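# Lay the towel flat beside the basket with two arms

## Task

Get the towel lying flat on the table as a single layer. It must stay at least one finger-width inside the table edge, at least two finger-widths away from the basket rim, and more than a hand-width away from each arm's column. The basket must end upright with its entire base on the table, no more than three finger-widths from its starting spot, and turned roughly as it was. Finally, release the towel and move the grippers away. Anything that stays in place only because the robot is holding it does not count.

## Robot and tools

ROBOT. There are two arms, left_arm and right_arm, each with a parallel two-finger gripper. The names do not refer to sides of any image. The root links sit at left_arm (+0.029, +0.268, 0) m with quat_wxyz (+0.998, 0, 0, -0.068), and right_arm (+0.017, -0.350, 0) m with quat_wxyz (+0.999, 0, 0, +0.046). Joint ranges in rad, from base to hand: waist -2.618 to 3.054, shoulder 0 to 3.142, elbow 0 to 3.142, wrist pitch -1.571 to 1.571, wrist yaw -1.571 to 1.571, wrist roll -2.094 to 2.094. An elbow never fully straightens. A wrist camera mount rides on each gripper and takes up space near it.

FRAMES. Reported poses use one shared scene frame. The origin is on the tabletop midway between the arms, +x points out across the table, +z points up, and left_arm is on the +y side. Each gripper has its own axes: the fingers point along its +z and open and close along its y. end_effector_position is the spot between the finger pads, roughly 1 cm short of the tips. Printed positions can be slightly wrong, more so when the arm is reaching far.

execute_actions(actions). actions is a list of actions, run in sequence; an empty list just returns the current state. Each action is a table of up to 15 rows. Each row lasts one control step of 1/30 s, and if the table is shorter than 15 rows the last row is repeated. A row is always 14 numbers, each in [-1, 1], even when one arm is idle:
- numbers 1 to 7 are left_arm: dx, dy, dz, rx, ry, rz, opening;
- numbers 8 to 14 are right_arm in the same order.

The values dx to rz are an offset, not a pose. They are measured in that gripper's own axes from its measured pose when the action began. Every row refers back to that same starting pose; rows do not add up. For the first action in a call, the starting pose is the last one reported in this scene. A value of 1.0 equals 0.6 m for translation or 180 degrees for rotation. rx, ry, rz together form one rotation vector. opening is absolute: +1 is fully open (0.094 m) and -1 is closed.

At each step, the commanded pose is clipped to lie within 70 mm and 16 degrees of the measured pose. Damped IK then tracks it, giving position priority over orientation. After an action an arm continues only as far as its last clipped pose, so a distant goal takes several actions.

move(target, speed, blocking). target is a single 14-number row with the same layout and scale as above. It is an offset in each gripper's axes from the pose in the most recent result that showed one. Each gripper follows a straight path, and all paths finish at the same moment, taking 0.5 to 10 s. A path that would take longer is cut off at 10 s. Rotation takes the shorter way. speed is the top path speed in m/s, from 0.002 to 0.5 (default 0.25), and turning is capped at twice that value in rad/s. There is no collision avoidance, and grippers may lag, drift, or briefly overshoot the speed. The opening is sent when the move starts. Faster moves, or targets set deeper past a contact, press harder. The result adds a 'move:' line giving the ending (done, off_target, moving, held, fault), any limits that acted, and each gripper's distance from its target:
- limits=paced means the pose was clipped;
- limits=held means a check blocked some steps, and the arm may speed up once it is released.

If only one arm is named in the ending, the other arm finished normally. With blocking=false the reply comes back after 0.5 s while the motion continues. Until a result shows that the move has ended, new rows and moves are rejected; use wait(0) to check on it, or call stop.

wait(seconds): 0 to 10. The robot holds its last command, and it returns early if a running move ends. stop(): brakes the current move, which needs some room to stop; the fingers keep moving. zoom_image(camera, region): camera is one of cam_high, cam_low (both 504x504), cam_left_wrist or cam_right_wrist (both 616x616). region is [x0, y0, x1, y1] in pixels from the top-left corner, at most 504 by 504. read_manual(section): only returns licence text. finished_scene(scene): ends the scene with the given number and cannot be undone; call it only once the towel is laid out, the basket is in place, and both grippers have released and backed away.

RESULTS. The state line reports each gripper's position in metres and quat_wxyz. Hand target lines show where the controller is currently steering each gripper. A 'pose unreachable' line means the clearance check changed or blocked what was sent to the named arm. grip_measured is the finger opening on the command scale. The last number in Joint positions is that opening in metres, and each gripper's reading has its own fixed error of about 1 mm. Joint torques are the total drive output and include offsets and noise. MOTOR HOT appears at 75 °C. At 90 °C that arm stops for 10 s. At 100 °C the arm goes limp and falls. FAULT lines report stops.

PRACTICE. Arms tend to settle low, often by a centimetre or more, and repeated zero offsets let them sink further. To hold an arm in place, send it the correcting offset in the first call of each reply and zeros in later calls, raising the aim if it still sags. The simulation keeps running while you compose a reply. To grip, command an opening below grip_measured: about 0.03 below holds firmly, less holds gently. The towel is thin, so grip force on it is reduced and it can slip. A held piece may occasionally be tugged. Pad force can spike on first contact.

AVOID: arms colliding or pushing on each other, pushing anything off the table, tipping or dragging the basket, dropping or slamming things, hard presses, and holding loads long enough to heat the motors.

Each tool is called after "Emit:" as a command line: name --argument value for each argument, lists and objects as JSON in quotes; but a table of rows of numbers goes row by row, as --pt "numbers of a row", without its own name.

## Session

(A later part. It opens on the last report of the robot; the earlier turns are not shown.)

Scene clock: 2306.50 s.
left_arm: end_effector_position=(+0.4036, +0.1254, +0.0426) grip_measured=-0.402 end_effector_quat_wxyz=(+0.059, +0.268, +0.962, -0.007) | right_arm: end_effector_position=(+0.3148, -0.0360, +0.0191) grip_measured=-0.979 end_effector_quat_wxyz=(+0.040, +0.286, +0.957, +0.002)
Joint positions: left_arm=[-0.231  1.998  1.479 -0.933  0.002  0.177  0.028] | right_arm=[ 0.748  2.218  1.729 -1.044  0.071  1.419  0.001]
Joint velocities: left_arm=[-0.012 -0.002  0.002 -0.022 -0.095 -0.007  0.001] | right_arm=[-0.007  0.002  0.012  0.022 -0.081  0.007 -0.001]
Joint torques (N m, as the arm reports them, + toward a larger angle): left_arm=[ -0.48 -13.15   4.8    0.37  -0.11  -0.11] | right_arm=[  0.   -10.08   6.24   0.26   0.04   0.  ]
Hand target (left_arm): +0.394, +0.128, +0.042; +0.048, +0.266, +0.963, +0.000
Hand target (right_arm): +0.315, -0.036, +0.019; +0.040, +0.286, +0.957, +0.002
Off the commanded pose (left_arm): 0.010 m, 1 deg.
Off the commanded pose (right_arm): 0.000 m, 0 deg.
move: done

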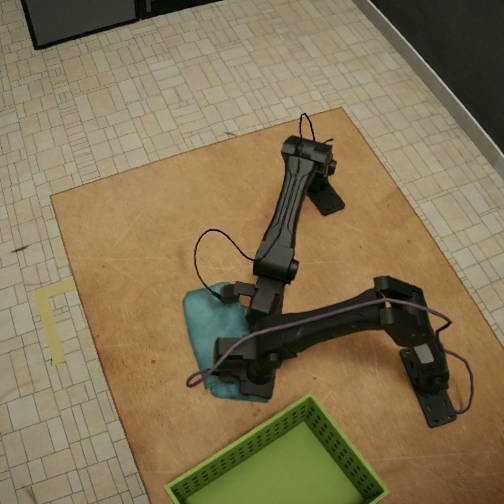

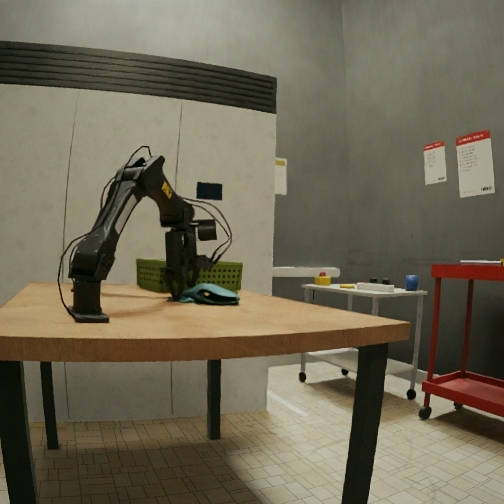

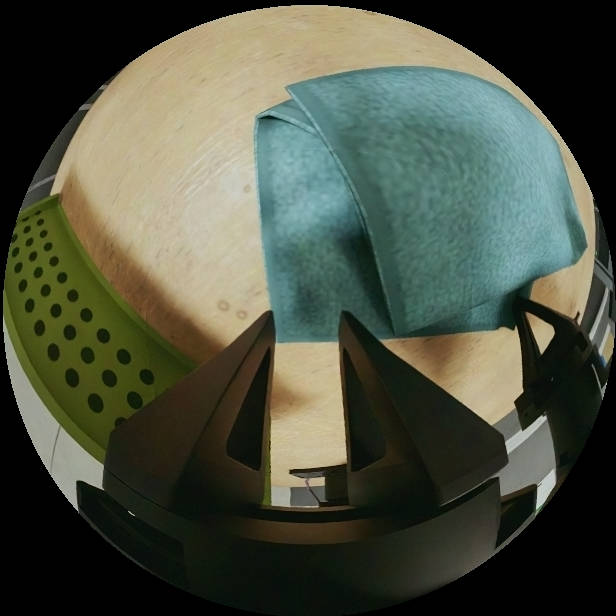

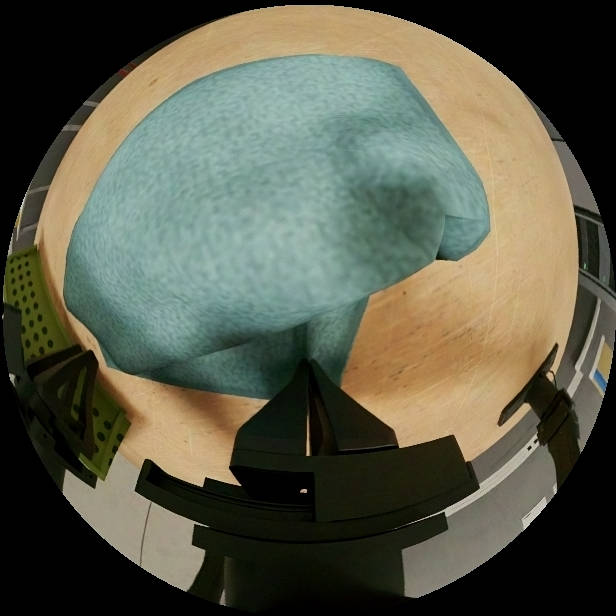

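Emit:
move --target '[0,-0.022,0.015,0,0.04,0,-0.4, 0,0,0,0,0,0,-1]' --speed 0.03

Scene clock: 2313.13 s.
left_arm: end_effector_position=(+0.3944, +0.1163, +0.0313) grip_measured=-0.402 end_effector_quat_wxyz=(-0.002, +0.270, +0.963, +0.004) | right_arm: end_effector_position=(+0.3148, -0.0360, +0.0191) grip_measured=-0.979 end_effector_quat_wxyz=(+0.040, +0.286, +0.957, +0.002)
Joint positions: left_arm=[-0.265  2.104  1.598 -1.069 -0.007  0.146  0.028] | right_arm=[ 0.748  2.218  1.729 -1.044  0.071  1.419  0.001]
Joint velocities: left_arm=[ 0.007 -0.032  0.002 -0.037 -0.022  0.022 -0.   ] | right_arm=[-0.002 -0.007 -0.002  0.051  0.007 -0.037 -0.   ]
Joint torques (N m, as the arm reports them, + toward a larger angle): left_arm=[ -0.55 -11.59   9.35   0.13  -0.1   -0.1 ] | right_arm=[  0.   -10.07   6.24   0.26   0.04   0.  ]
Hand target (left_arm): +0.398, +0.114, +0.034; -0.001, +0.268, +0.963, +0.010
Hand target (right_arm): +0.315, -0.036, +0.019; +0.040, +0.286, +0.957, +0.002
Off the commanded pose (left_arm): 0.005 m, 1 deg.
Off the commanded pose (right_arm): 0.000 m, 0 deg.
move: done

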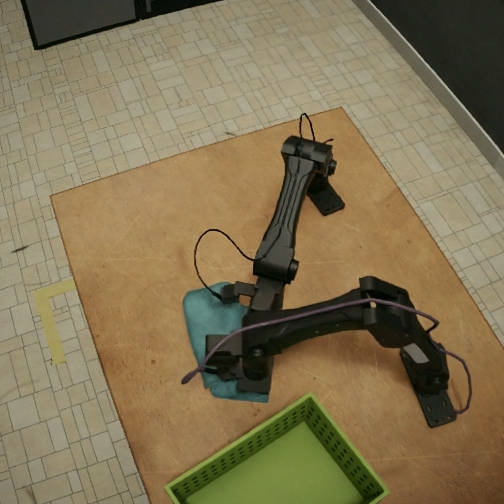

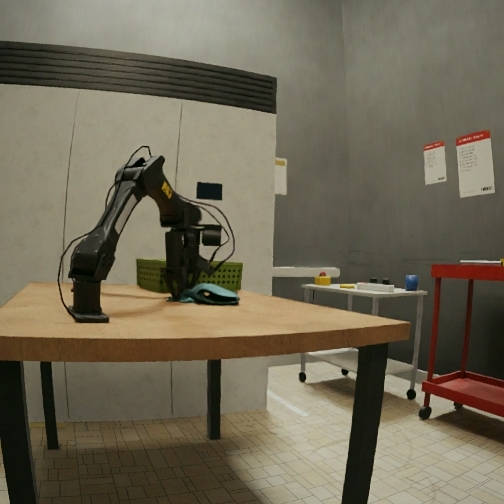

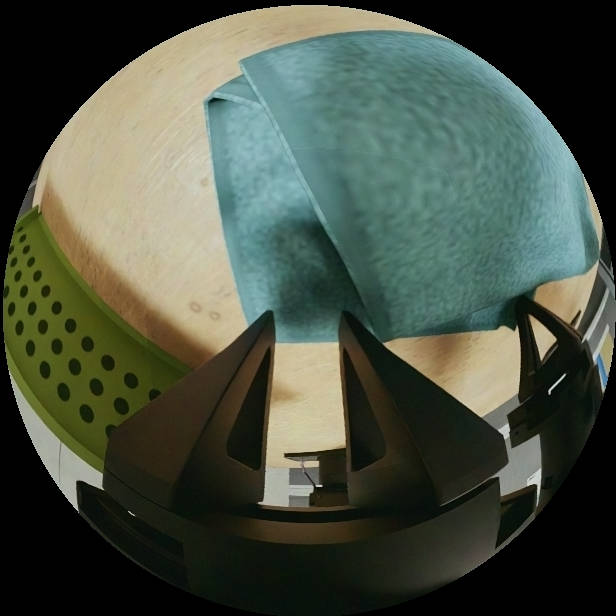

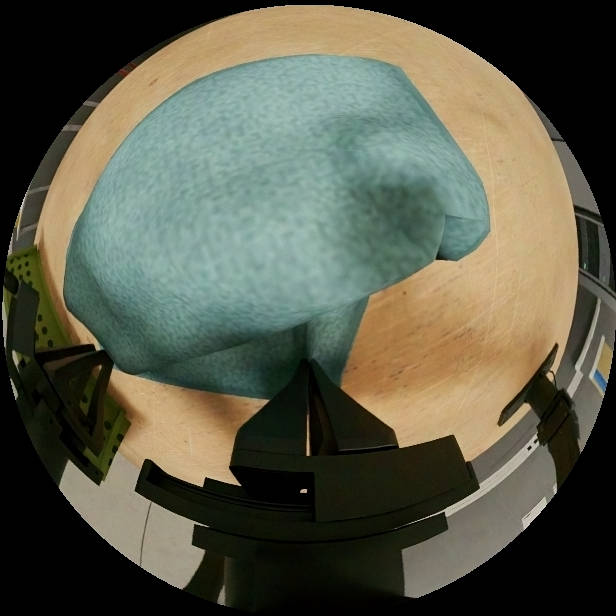

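Emit:
move --target '[-0.015,0,0.04,0,0,0,-0.4, 0,0,0,0,0,0,-1]' --speed 0.02

Emit:
execute_actions --actions '[[[0,0,0.012,0,0,0,-0.44,0,0,0,0,0,0,-1],[0,0,0.012,0,0,0,-0.48,0,0,0,0,0,0,-1],[0,0,0.012,0,0,0,-0.52,0,0,0,0,0,0,-1],[0,0,0.012,0,0,0,-0.56,0,0,0,0,0,0,-1],[0,0,0.012,0,0,0,-0.6,0,0,0,0,0,0,-1],[0,0,0.012,0,0,0,-0.64,0,0,0,0,0,0,-1],[0,0,0.012,0,0,0,-0.68,0,0,0,0,0,0,-1],[0,0,0.012,0,0,0,-0.72,0,0,0,0,0,0,-1],[0,0,0.012,0,0,0,-0.76,0,0,0,0,0,0,-1],[0,0,0.012,0,0,0,-0.8,0,0,0,0,0,0,-1],[0,0,0.012,0,0,0,-0.84,0,0,0,0,0,0,-1],[0,0,0.012,0,0,0,-0.88,0,0,0,0,0,0,-1],[0,0,0.012,0,0,0,-0.92,0,0,0,0,0,0,-1],[0,0,0.012,0,0,0,-0.96,0,0,0,0,0,0,-1],[0,0,0.012,0,0,0,-1,0,0,0,0,0,0,-1]],[[0,0,0.012,0,0,0,-1,0,0,0,0,0,0,-1]]]'

Scene clock: 2320.03 s.
left_arm: end_effector_position=(+0.4013, +0.1135, +0.0154) grip_measured=-0.402 end_effector_quat_wxyz=(+0.000, +0.269, +0.963, +0.004) | right_arm: end_effector_position=(+0.3148, -0.0360, +0.0191) grip_measured=-0.979 end_effector_quat_wxyz=(+0.040, +0.286, +0.957, +0.002)
Joint positions: left_arm=[-0.265  2.146  1.598 -1.024 -0.008  0.146  0.028] | right_arm=[ 0.748  2.218  1.729 -1.044  0.071  1.419  0.001]
Joint velocities: left_arm=[ 0.002  0.017  0.002  0.007 -0.037  0.037 -0.001] | right_arm=[ 0.002  0.002 -0.012 -0.022 -0.066 -0.007  0.001]
Joint torques (N m, as the arm reports them, + toward a larger angle): left_arm=[ -0.17 -11.22   6.29   0.45   0.02   0.  ] | right_arm=[  0.   -10.08   6.24   0.26   0.04  -0.01]
Hand target (left_arm): +0.402, +0.112, +0.007; -0.002, +0.270, +0.963, +0.004
Hand target (right_arm): +0.315, -0.036, +0.019; +0.040, +0.286, +0.957, +0.002
Off the commanded pose (left_arm): 0.008 m, 0 deg.
Off the commanded pose (right_arm): 0.000 m, 0 deg.
move: done

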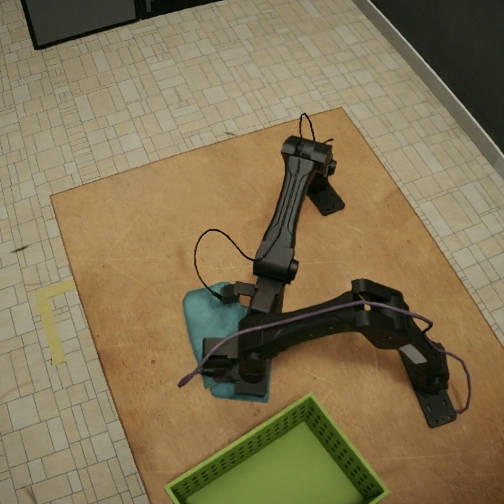

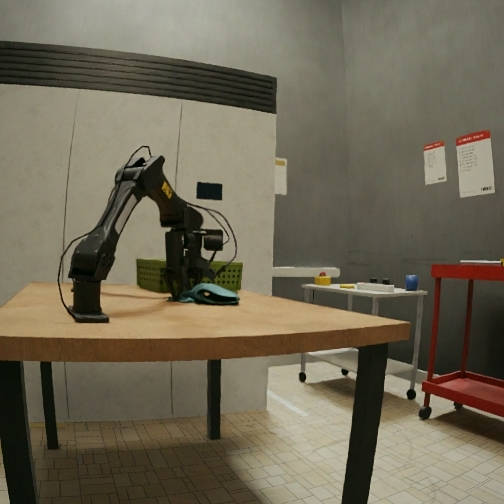

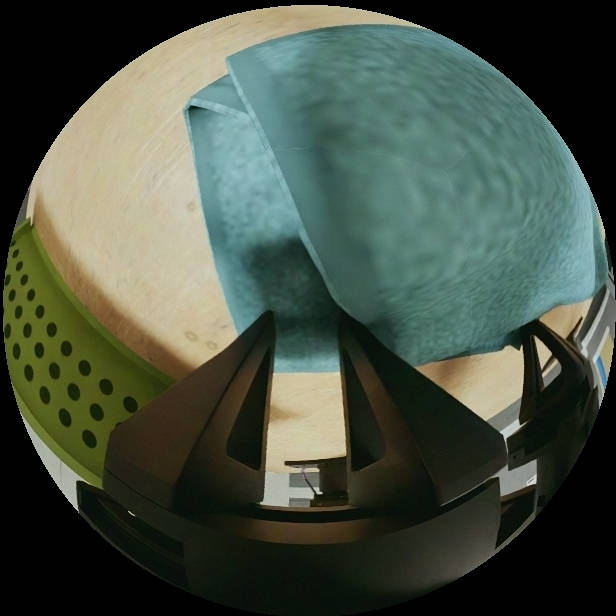

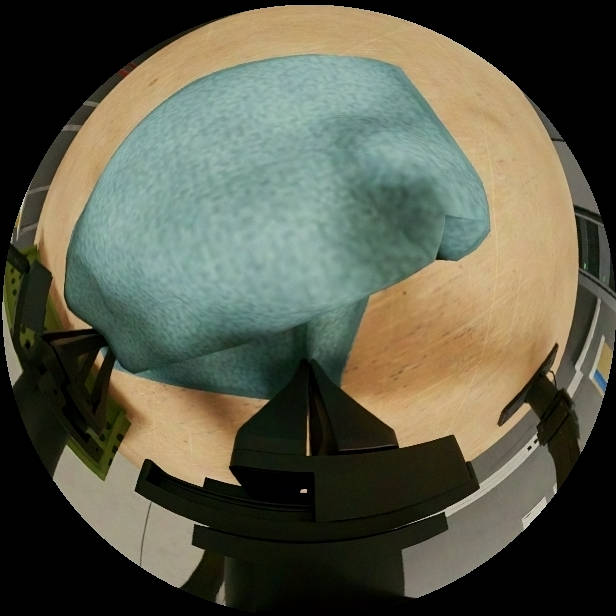

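Scene clock: 2321.03 s.
left_arm: end_effector_position=(+0.4043, +0.1122, +0.0155) grip_measured=-0.984 end_effector_quat_wxyz=(+0.007, +0.269, +0.963, +0.003) | right_arm: end_effector_position=(+0.3148, -0.0360, +0.0191) grip_measured=-0.979 end_effector_quat_wxyz=(+0.040, +0.286, +0.957, +0.002)
Joint positions: left_arm=[-0.265  2.146  1.598 -1.011 -0.008  0.146  0.001] | right_arm=[ 0.748  2.218  1.729 -1.044  0.071  1.419  0.001]
Joint velocities: left_arm=[-0.017 -0.022 -0.007 -0.051  0.037 -0.007 -0.001] | right_arm=[ 0.007  0.002 -0.002  0.066  0.037 -0.007  0.   ]
Joint torques (N m, as the arm reports them, + toward a larger angle): left_arm=[  0.04 -12.18   5.31   0.5   -0.02   0.  ] | right_arm=[  0.   -10.07   6.23   0.26   0.04  -0.01]
Hand target (left_arm): +0.404, +0.112, +0.008; +0.006, +0.269, +0.963, +0.003
Hand target (right_arm): +0.315, -0.036, +0.019; +0.040, +0.286, +0.957, +0.002
Off the commanded pose (left_arm): 0.007 m, 0 deg.
Off the commanded pose (right_arm): 0.000 m, 0 deg.

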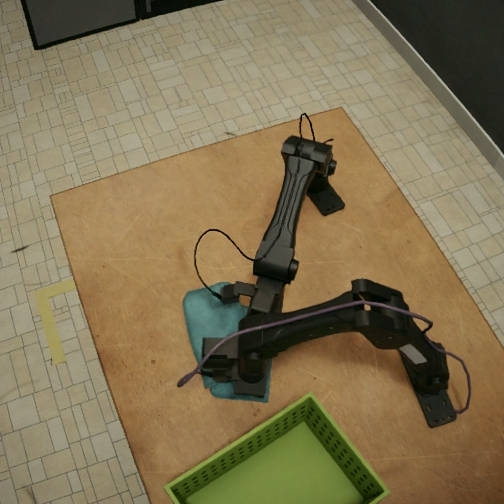

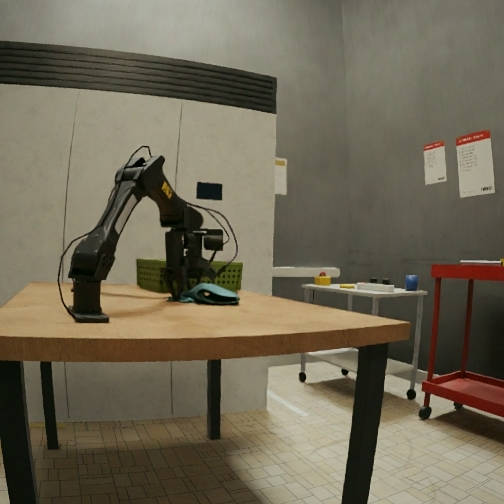

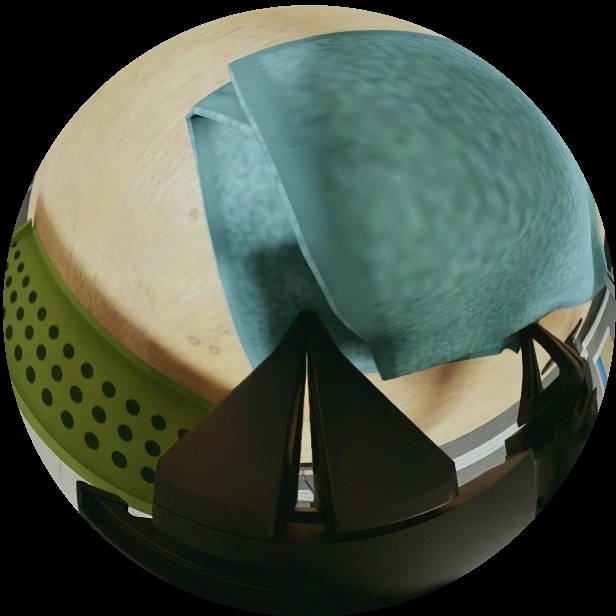

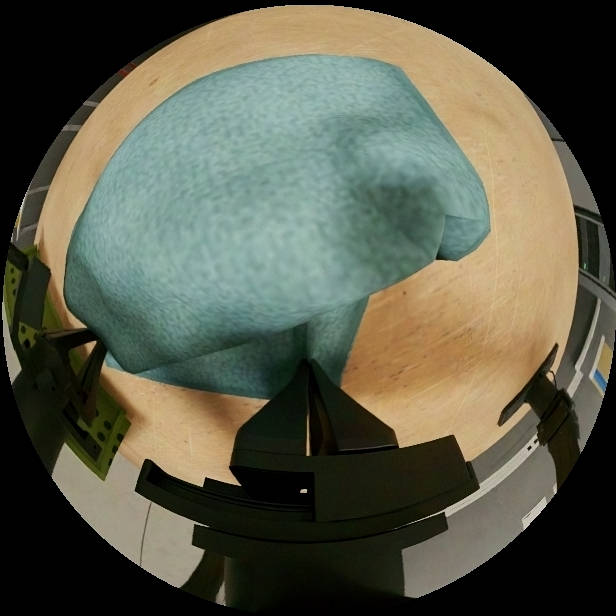

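Emit:
move --target '[0.008,0,-0.035,0,0,0,-0.4, 0,0,0,0,0,0,-1]' --speed 0.04

Emit:
move --target '[0,0,0.05,0,0,0,-0.4, 0,0,0,0,0,0,-1]' --speed 0.02

Scene clock: 2333.03 s.
left_arm: end_effector_position=(+0.3965, +0.1155, +0.0269) grip_measured=-0.402 end_effector_quat_wxyz=(-0.001, +0.269, +0.963, +0.004) | right_arm: end_effector_position=(+0.3148, -0.0360, +0.0191) grip_measured=-0.979 end_effector_quat_wxyz=(+0.040, +0.286, +0.957, +0.002)
Joint positions: left_arm=[-0.265  2.115  1.598 -1.057 -0.008  0.146  0.028] | right_arm=[ 0.748  2.218  1.729 -1.044  0.071  1.419  0.001]
Joint velocities: left_arm=[-0.007  0.007  0.002  0.007  0.095  0.007 -0.001] | right_arm=[-0.007  0.002 -0.002 -0.022  0.007 -0.037  0.001]
Joint torques (N m, as the arm reports them, + toward a larger angle): left_arm=[  0.17 -13.85   8.46   0.12   0.     0.05] | right_arm=[  0.   -10.08   6.24   0.27   0.04   0.  ]
Hand target (left_arm): +0.400, +0.115, +0.036; +0.007, +0.269, +0.963, +0.003
Hand target (right_arm): +0.315, -0.036, +0.019; +0.040, +0.286, +0.957, +0.002
Off the commanded pose (left_arm): 0.010 m, 1 deg.
Off the commanded pose (right_arm): 0.000 m, 0 deg.
move: done

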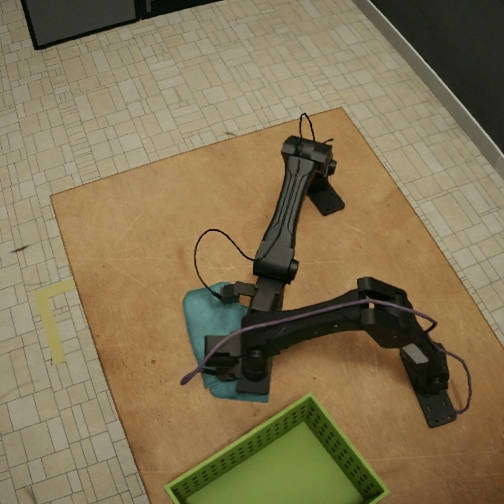

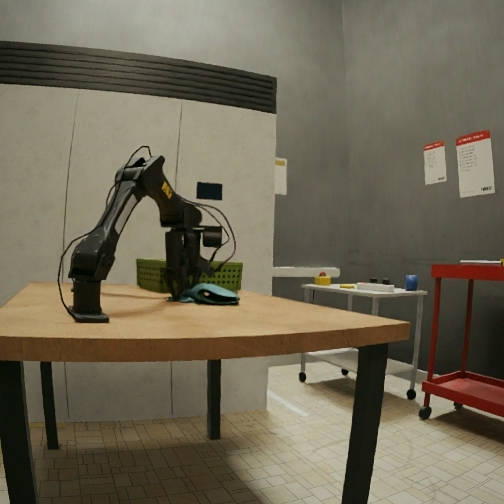

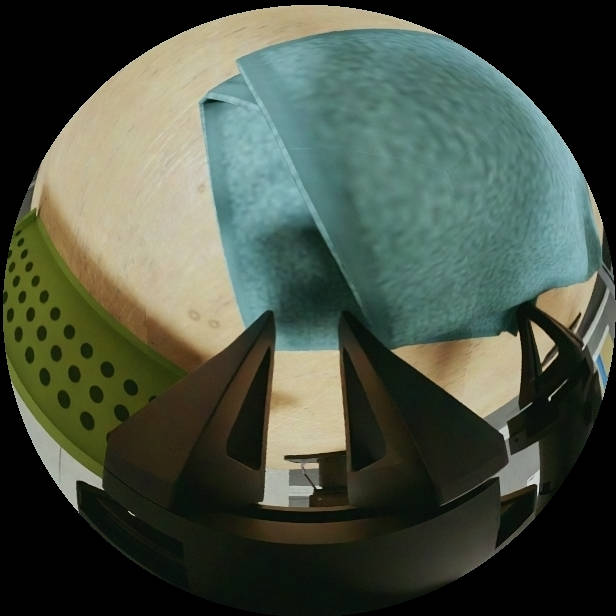

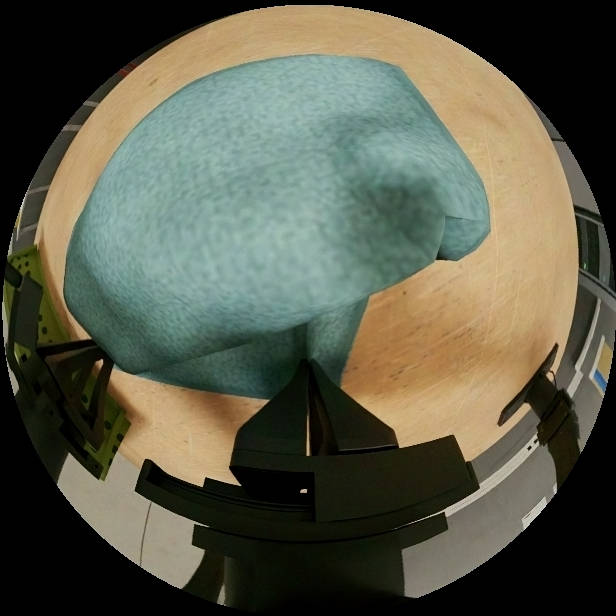

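Scene clock: 2334.77 s.
left_arm: end_effector_position=(+0.4029, +0.1128, +0.0147) grip_measured=-0.402 end_effector_quat_wxyz=(+0.013, +0.269, +0.963, +0.002) | right_arm: end_effector_position=(+0.3148, -0.0360, +0.0191) grip_measured=-0.979 end_effector_quat_wxyz=(+0.040, +0.286, +0.957, +0.002)
Joint positions: left_arm=[-0.265  2.129  1.569 -0.985 -0.008  0.146  0.028] | right_arm=[ 0.748  2.218  1.729 -1.044  0.071  1.419  0.001]
Joint velocities: left_arm=[ 0.007 -0.002 -0.007 -0.066  0.051  0.051  0.001] | right_arm=[ 0.002 -0.002 -0.012  0.081  0.007  0.081  0.   ]
Joint torques (N m, as the arm reports them, + toward a larger angle): left_arm=[  0.   -10.9    3.25   0.62   0.     0.05] | right_arm=[  0.   -10.07   6.24   0.27   0.04   0.  ]
Hand target (left_arm): +0.396, +0.116, -0.002; -0.002, +0.269, +0.963, +0.004
Hand target (right_arm): +0.315, -0.036, +0.019; +0.040, +0.286, +0.957, +0.002
Off the commanded pose (left_arm): 0.019 m, 2 deg.
Off the commanded pose (right_arm): 0.000 m, 0 deg.
move: off_target (left_arm)

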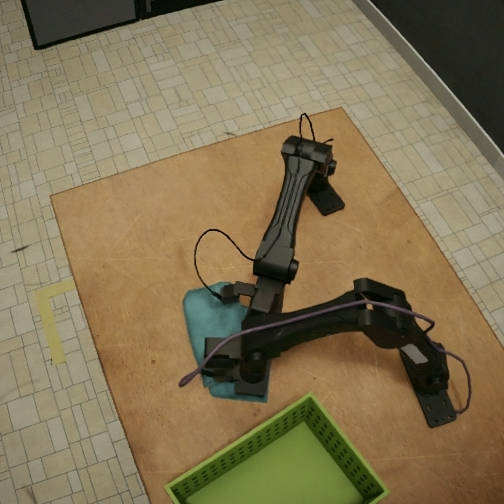

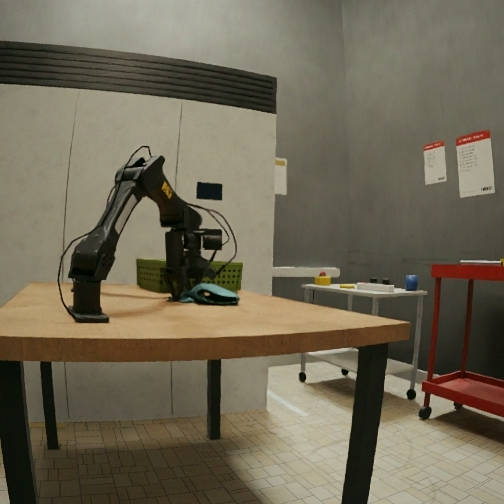

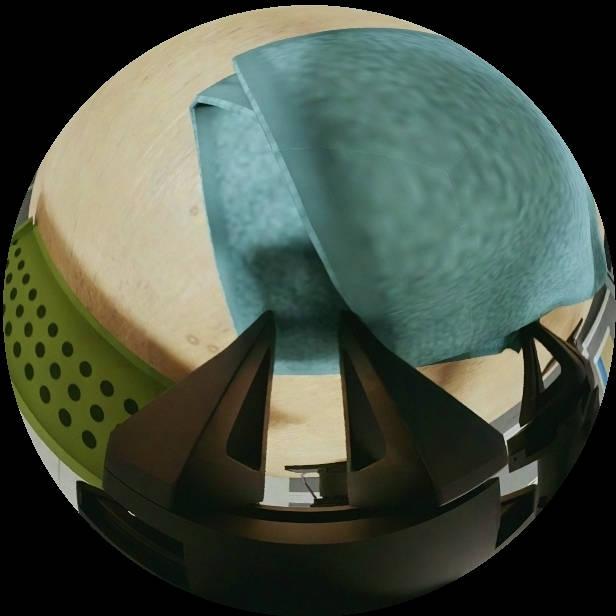

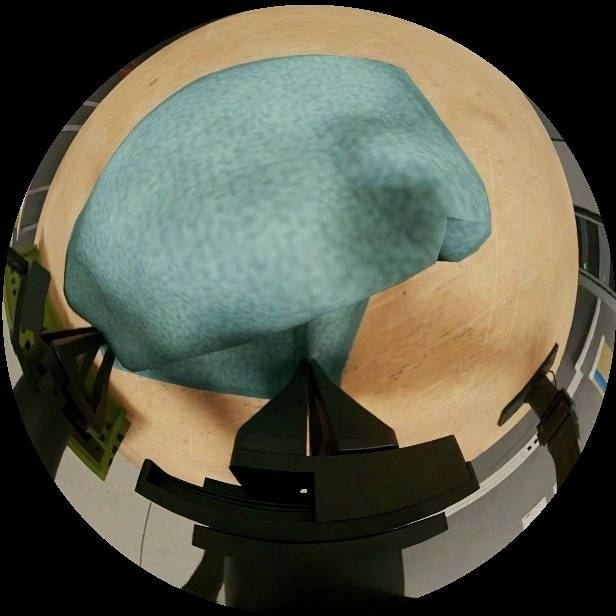

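Emit:
execute_actions --actions '[[[0,0,0.02,0,0,0,-0.413,0,0,0,0,0,0,-1],[0,0,0.02,0,0,0,-0.427,0,0,0,0,0,0,-1],[0,0,0.02,0,0,0,-0.44,0,0,0,0,0,0,-1],[0,0,0.02,0,0,0,-0.453,0,0,0,0,0,0,-1],[0,0,0.02,0,0,0,-0.467,0,0,0,0,0,0,-1],[0,0,0.02,0,0,0,-0.48,0,0,0,0,0,0,-1],[0,0,0.02,0,0,0,-0.493,0,0,0,0,0,0,-1],[0,0,0.02,0,0,0,-0.507,0,0,0,0,0,0,-1],[0,0,0.02,0,0,0,-0.52,0,0,0,0,0,0,-1],[0,0,0.02,0,0,0,-0.533,0,0,0,0,0,0,-1],[0,0,0.02,0,0,0,-0.547,0,0,0,0,0,0,-1],[0,0,0.02,0,0,0,-0.56,0,0,0,0,0,0,-1],[0,0,0.02,0,0,0,-0.573,0,0,0,0,0,0,-1],[0,0,0.02,0,0,0,-0.587,0,0,0,0,0,0,-1],[0,0,0.02,0,0,0,-0.6,0,0,0,0,0,0,-1]],[[0,0,0.012,0,0,0,-0.613,0,0,0,0,0,0,-1],[0,0,0.012,0,0,0,-0.627,0,0,0,0,0,0,-1],[0,0,0.012,0,0,0,-0.64,0,0,0,0,0,0,-1],[0,0,0.012,0,0,0,-0.653,0,0,0,0,0,0,-1],[0,0,0.012,0,0,0,-0.667,0,0,0,0,0,0,-1],[0,0,0.012,0,0,0,-0.68,0,0,0,0,0,0,-1],[0,0,0.012,0,0,0,-0.693,0,0,0,0,0,0,-1],[0,0,0.012,0,0,0,-0.707,0,0,0,0,0,0,-1],[0,0,0.012,0,0,0,-0.72,0,0,0,0,0,0,-1],[0,0,0.012,0,0,0,-0.733,0,0,0,0,0,0,-1],[0,0,0.012,0,0,0,-0.747,0,0,0,0,0,0,-1],[0,0,0.012,0,0,0,-0.76,0,0,0,0,0,0,-1],[0,0,0.012,0,0,0,-0.773,0,0,0,0,0,0,-1],[0,0,0.012,0,0,0,-0.787,0,0,0,0,0,0,-1],[0,0,0.012,0,0,0,-0.8,0,0,0,0,0,0,-1]],[[0,0,0.012,0,0,0,-0.813,0,0,0,0,0,0,-1],[0,0,0.012,0,0,0,-0.827,0,0,0,0,0,0,-1],[0,0,0.012,0,0,0,-0.84,0,0,0,0,0,0,-1],[0,0,0.012,0,0,0,-0.853,0,0,0,0,0,0,-1],[0,0,0.012,0,0,0,-0.867,0,0,0,0,0,0,-1],[0,0,0.012,0,0,0,-0.88,0,0,0,0,0,0,-1],[0,0,0.012,0,0,0,-0.893,0,0,0,0,0,0,-1],[0,0,0.012,0,0,0,-0.907,0,0,0,0,0,0,-1],[0,0,0.012,0,0,0,-0.92,0,0,0,0,0,0,-1],[0,0,0.012,0,0,0,-0.933,0,0,0,0,0,0,-1],[0,0,0.012,0,0,0,-0.947,0,0,0,0,0,0,-1],[0,0,0.012,0,0,0,-0.96,0,0,0,0,0,0,-1],[0,0,0.012,0,0,0,-0.973,0,0,0,0,0,0,-1],[0,0,0.012,0,0,0,-0.987,0,0,0,0,0,0,-1],[0,0,0.012,0,0,0,-1,0,0,0,0,0,0,-1]],[[0,0,0.012,0,0,0,-1,0,0,0,0,0,0,-1]]]'

Scene clock: 2346.57 s.
left_arm: end_effector_position=(+0.4050, +0.1087, +0.0148) grip_measured=-0.969 end_effector_quat_wxyz=(+0.019, +0.269, +0.963, -0.007) | right_arm: end_effector_position=(+0.3148, -0.0360, +0.0191) grip_measured=-0.979 end_effector_quat_wxyz=(+0.040, +0.286, +0.957, +0.002)
Joint positions: left_arm=[-0.265  2.129  1.569 -0.971  0.009  0.146  0.001] | right_arm=[ 0.748  2.218  1.729 -1.044  0.071  1.419  0.001]
Joint velocities: left_arm=[-0.002 -0.002 -0.012 -0.051  0.022  0.007  0.   ] | right_arm=[ 0.012 -0.002 -0.017 -0.095 -0.022  0.022 -0.   ]
Joint torques (N m, as the arm reports them, + toward a larger angle): left_arm=[  0.05 -12.01   5.46   0.56   0.    -0.01] | right_arm=[ -0.01 -10.08   6.24   0.27   0.04  -0.01]
Hand target (left_arm): +0.405, +0.109, +0.008; +0.019, +0.269, +0.963, -0.006
Hand target (right_arm): +0.315, -0.036, +0.019; +0.040, +0.286, +0.957, +0.002
Off the commanded pose (left_arm): 0.007 m, 0 deg.
Off the commanded pose (right_arm): 0.000 m, 0 deg.

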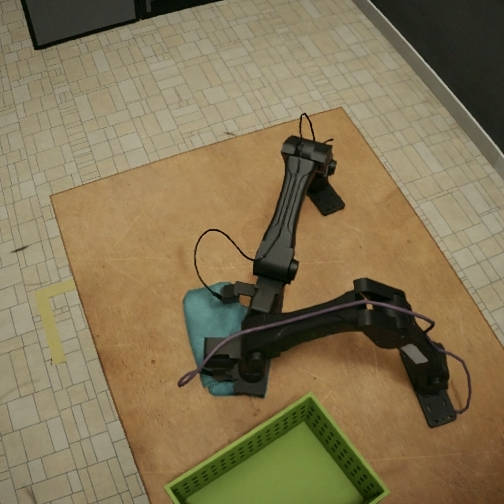

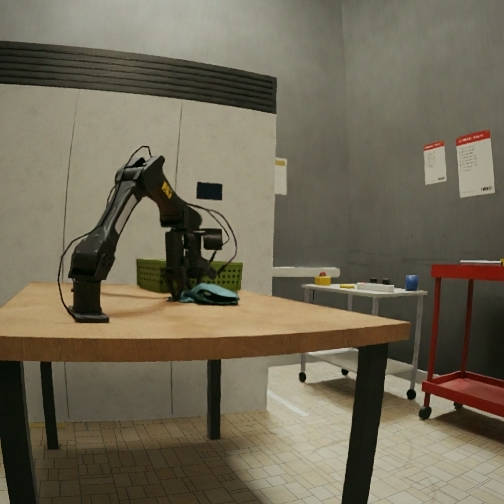

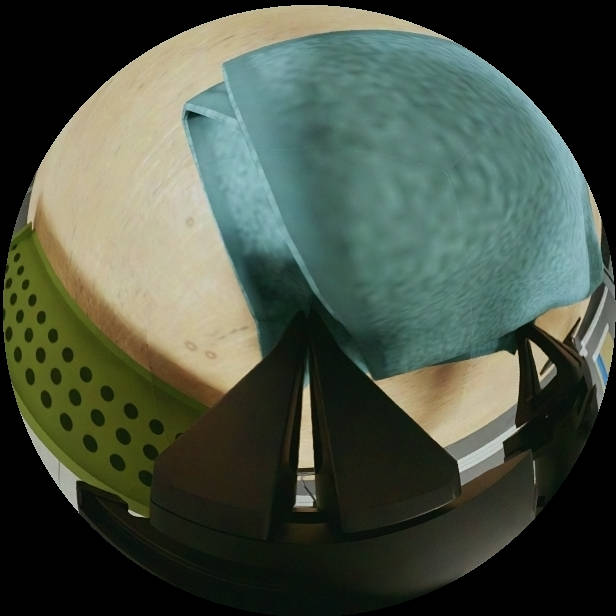

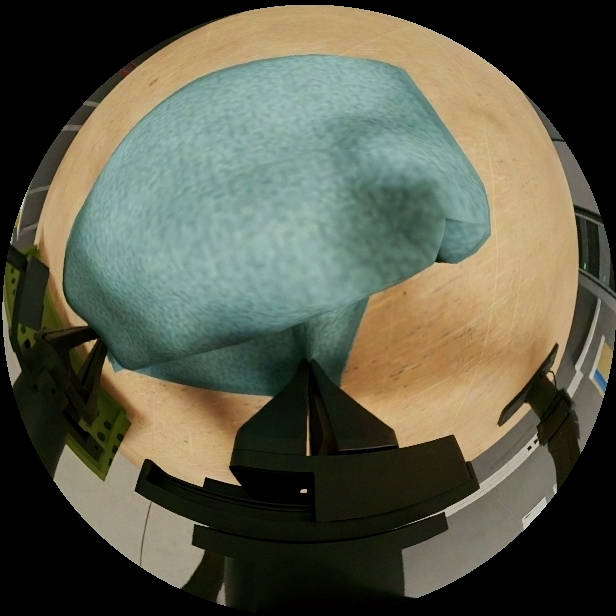

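Emit:
move --target '[0,0,-0.22,0,0,0,-1, 0,0,-0.22,0,0,0,-1]' --speed 0.08

Scene clock: 2356.50 s.
left_arm: end_effector_position=(+0.3966, +0.1112, +0.1375) grip_measured=-0.969 end_effector_quat_wxyz=(+0.009, +0.269, +0.963, -0.008) | right_arm: end_effector_position=(+0.3109, -0.0337, +0.1431) grip_measured=-0.979 end_effector_quat_wxyz=(+0.040, +0.288, +0.957, +0.004)
Joint positions: left_arm=[-0.265  2.067  1.967 -1.451  0.014  0.146  0.001] | right_arm=[ 0.758  2.207  2.207 -1.53   0.07   1.433  0.001]
Joint velocities: left_arm=[ 0.002 -0.032 -0.012 -0.007 -0.066  0.007 -0.   ] | right_arm=[ 0.002 -0.012 -0.007 -0.037  0.022 -0.037 -0.   ]
Joint torques (N m, as the arm reports them, + toward a larger angle): left_arm=[  0.54 -12.87   9.5    0.16  -0.05   0.08] | right_arm=[  0.86 -10.4    8.33   0.04   0.05   0.07]
Hand target (left_arm): +0.401, +0.114, +0.147; +0.019, +0.269, +0.963, -0.007
Hand target (right_arm): +0.306, -0.032, +0.150; +0.041, +0.286, +0.957, +0.004
Off the commanded pose (left_arm): 0.010 m, 1 deg.
Off the commanded pose (right_arm): 0.010 m, 0 deg.
joint sent to its limit (right arm) — the command would take joint 4 (wrist pitch) past its lower limit, so that joint was sent only as far as its limit.
move: done

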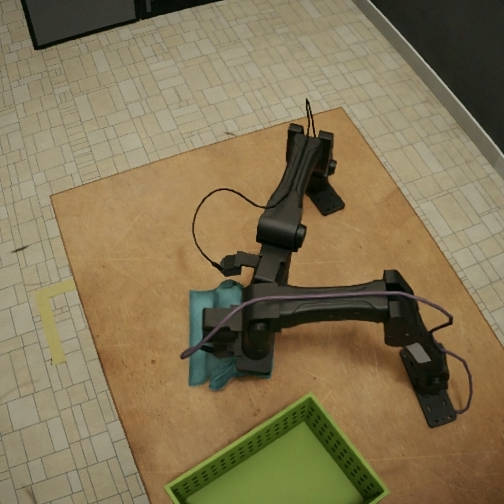

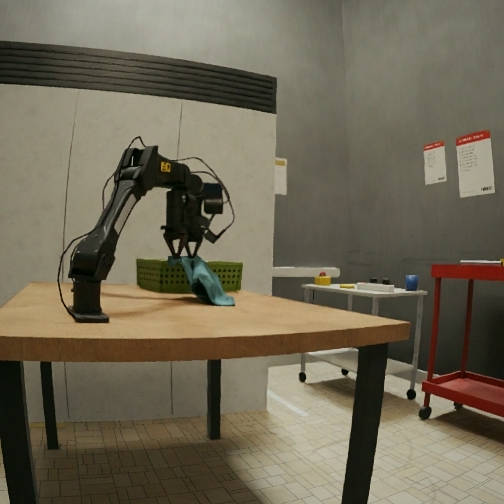

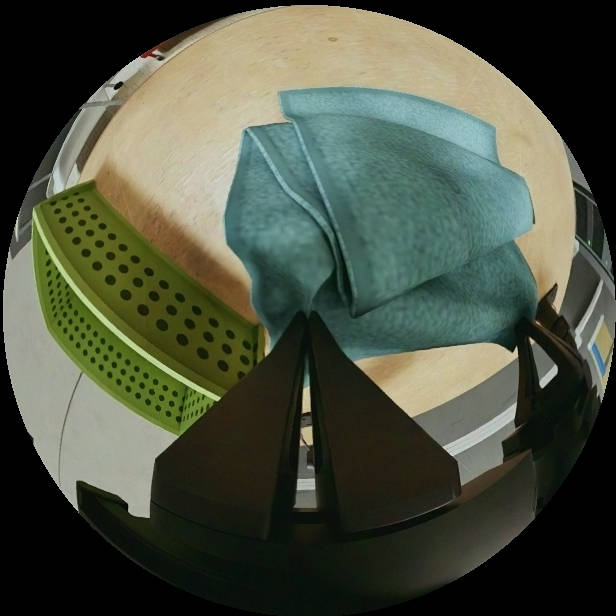

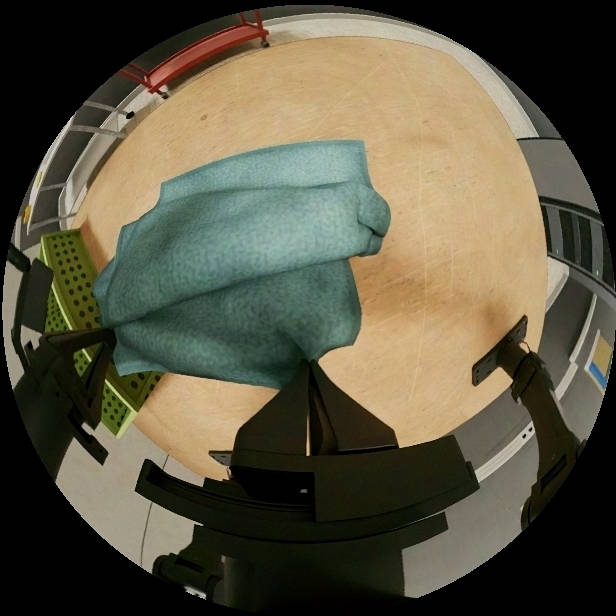

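Emit:
move --target '[0.09,0.13,-0.27,0,0,-0.178,-1, 0.05,-0.1,-0.26,0,0,-0.178,-1]' --speed 0.1

Scene clock: 2379.83 s.
left_arm: end_effector_position=(+0.3748, +0.1681, +0.2916) grip_measured=-0.969 end_effector_quat_wxyz=(+0.146, +0.024, +0.974, -0.173) | right_arm: end_effector_position=(+0.2816, -0.0157, +0.3029) grip_measured=-0.979 end_effector_quat_wxyz=(+0.182, +0.034, +0.960, +0.211)
Joint positions: left_arm=[ 0.001  1.745  2.09  -1.574  0.308 -0.139  0.001] | right_arm=[ 0.83   1.811  2.149 -1.345  0.052  0.976  0.001]
Joint velocities: left_arm=[ 0.012 -0.002  0.002 -0.007  0.037 -0.007 -0.   ] | right_arm=[-0.017 -0.007  0.002 -0.154 -0.037  0.037 -0.001]
Joint torques (N m, as the arm reports them, + toward a larger angle): left_arm=[ 3.53 -8.92  9.17  0.9  -1.36 -0.04] | right_arm=[  0.7  -10.91   6.33  -0.78   0.11  -0.15]
Hand target (left_arm): +0.385, +0.209, +0.296; +0.175, -0.015, +0.979, -0.103
Hand target (right_arm): +0.247, -0.059, +0.299; +0.142, +0.021, +0.979, +0.145
Off the commanded pose (left_arm): 0.044 m, 25 deg; orientation clipped at the last step of the last action.
Off the commanded pose (right_arm): 0.065 m, 30 deg; orientation clipped at the last step of the last action.
joint sent to its limit (left arm) — the command would take joint 4 (wrist pitch) past its lower limit, so that joint was sent only as far as its limit.
joint sent to its limit (right arm) — the command would take joint 4 (wrist pitch) past its lower limit, so that joint was sent only as far as its limit.
move: off_target (left_arm, right_arm); limits=paced

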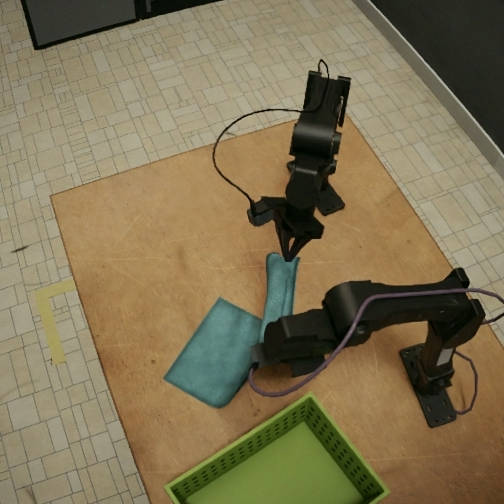

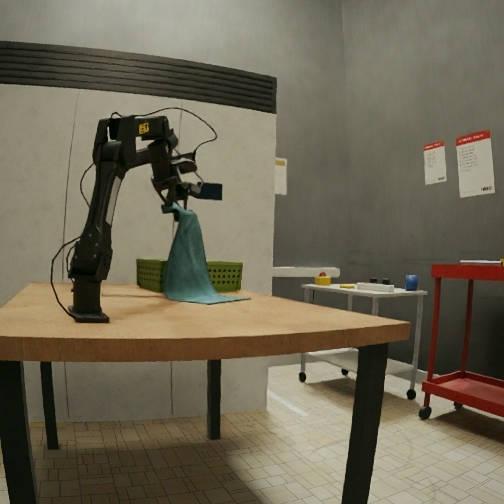

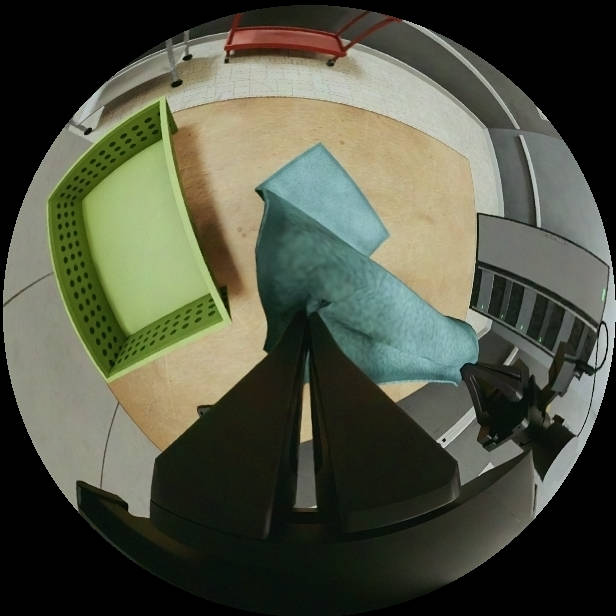

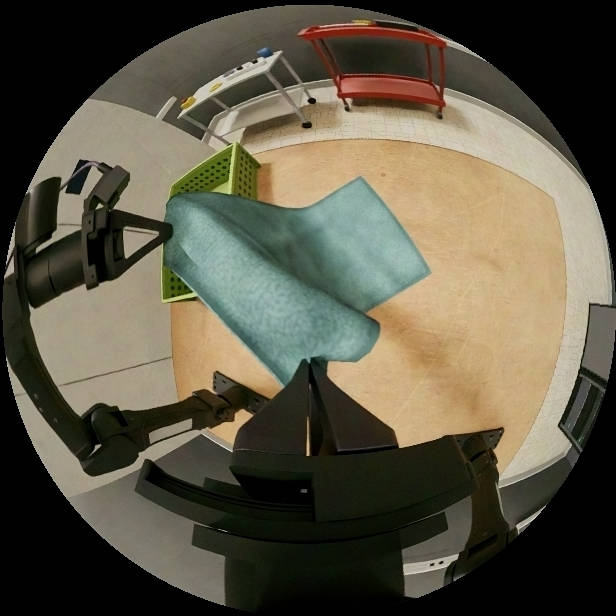

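Emit:
move --target '[0.087,-0.205,-0.079,0,0,0,-1, -0.083,-0.118,-0.137,0,0,0,-1]' --speed 0.1

Scene clock: 2391.50 s.
left_arm: end_effector_position=(+0.3032, +0.0675, +0.3475) grip_measured=-0.969 end_effector_quat_wxyz=(+0.183, +0.021, +0.961, -0.205) | right_arm: end_effector_position=(+0.3029, -0.1127, +0.3442) grip_measured=-0.979 end_effector_quat_wxyz=(+0.181, +0.036, +0.961, +0.207)
Joint positions: left_arm=[-0.414  1.623  2.161 -1.573  0.164 -0.551  0.001] | right_arm=[ 0.558  1.726  2.258 -1.551 -0.087  0.748  0.001]
Joint velocities: left_arm=[-0.002  0.007  0.007 -0.007  0.037  0.051 -0.   ] | right_arm=[ 0.007 -0.017  0.017 -0.051  0.037 -0.051 -0.001]
Joint torques (N m, as the arm reports them, + toward a larger angle): left_arm=[-0.34 -8.03  8.39  1.19 -0.04 -0.07] | right_arm=[-0.72 -7.48  7.54  1.   -0.12 -0.07]
Hand target (left_arm): +0.301, +0.070, +0.360; +0.202, +0.018, +0.956, -0.210
Hand target (right_arm): +0.299, -0.119, +0.359; +0.197, +0.033, +0.955, +0.220
Off the commanded pose (left_arm): 0.012 m, 6 deg.
Off the commanded pose (right_arm): 0.017 m, 1 deg.
joint sent to its limit (left arm) — the command would take joint 4 (wrist pitch) past its lower limit, so that joint was sent only as far as its limit.
joint sent to its limit (right arm) — the command would take joint 4 (wrist pitch) past its lower limit, so that joint was sent only as far as its limit.
move: off_target (left_arm, right_arm)

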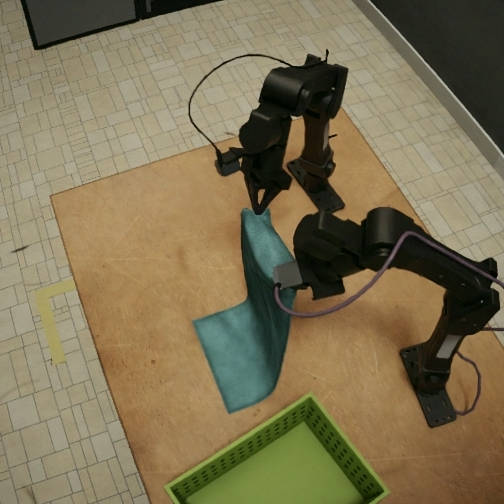

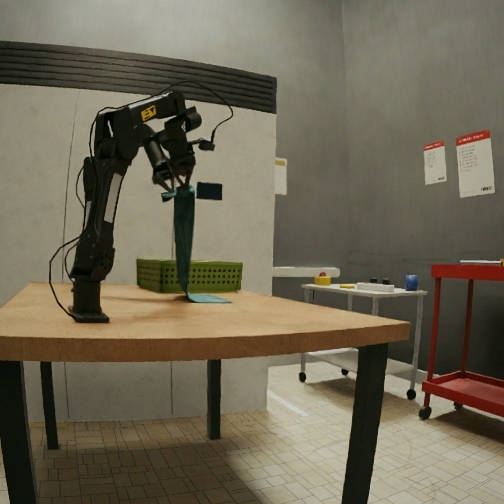

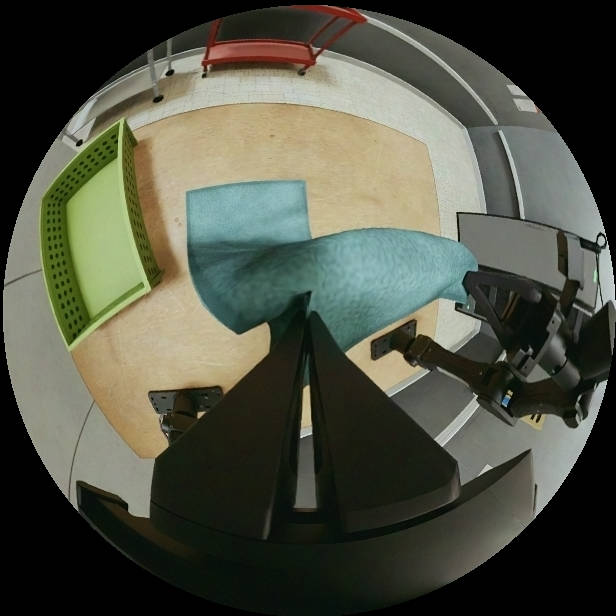

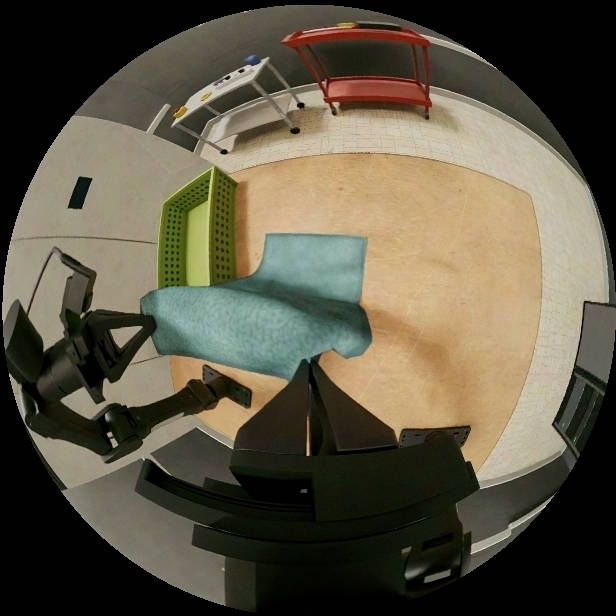

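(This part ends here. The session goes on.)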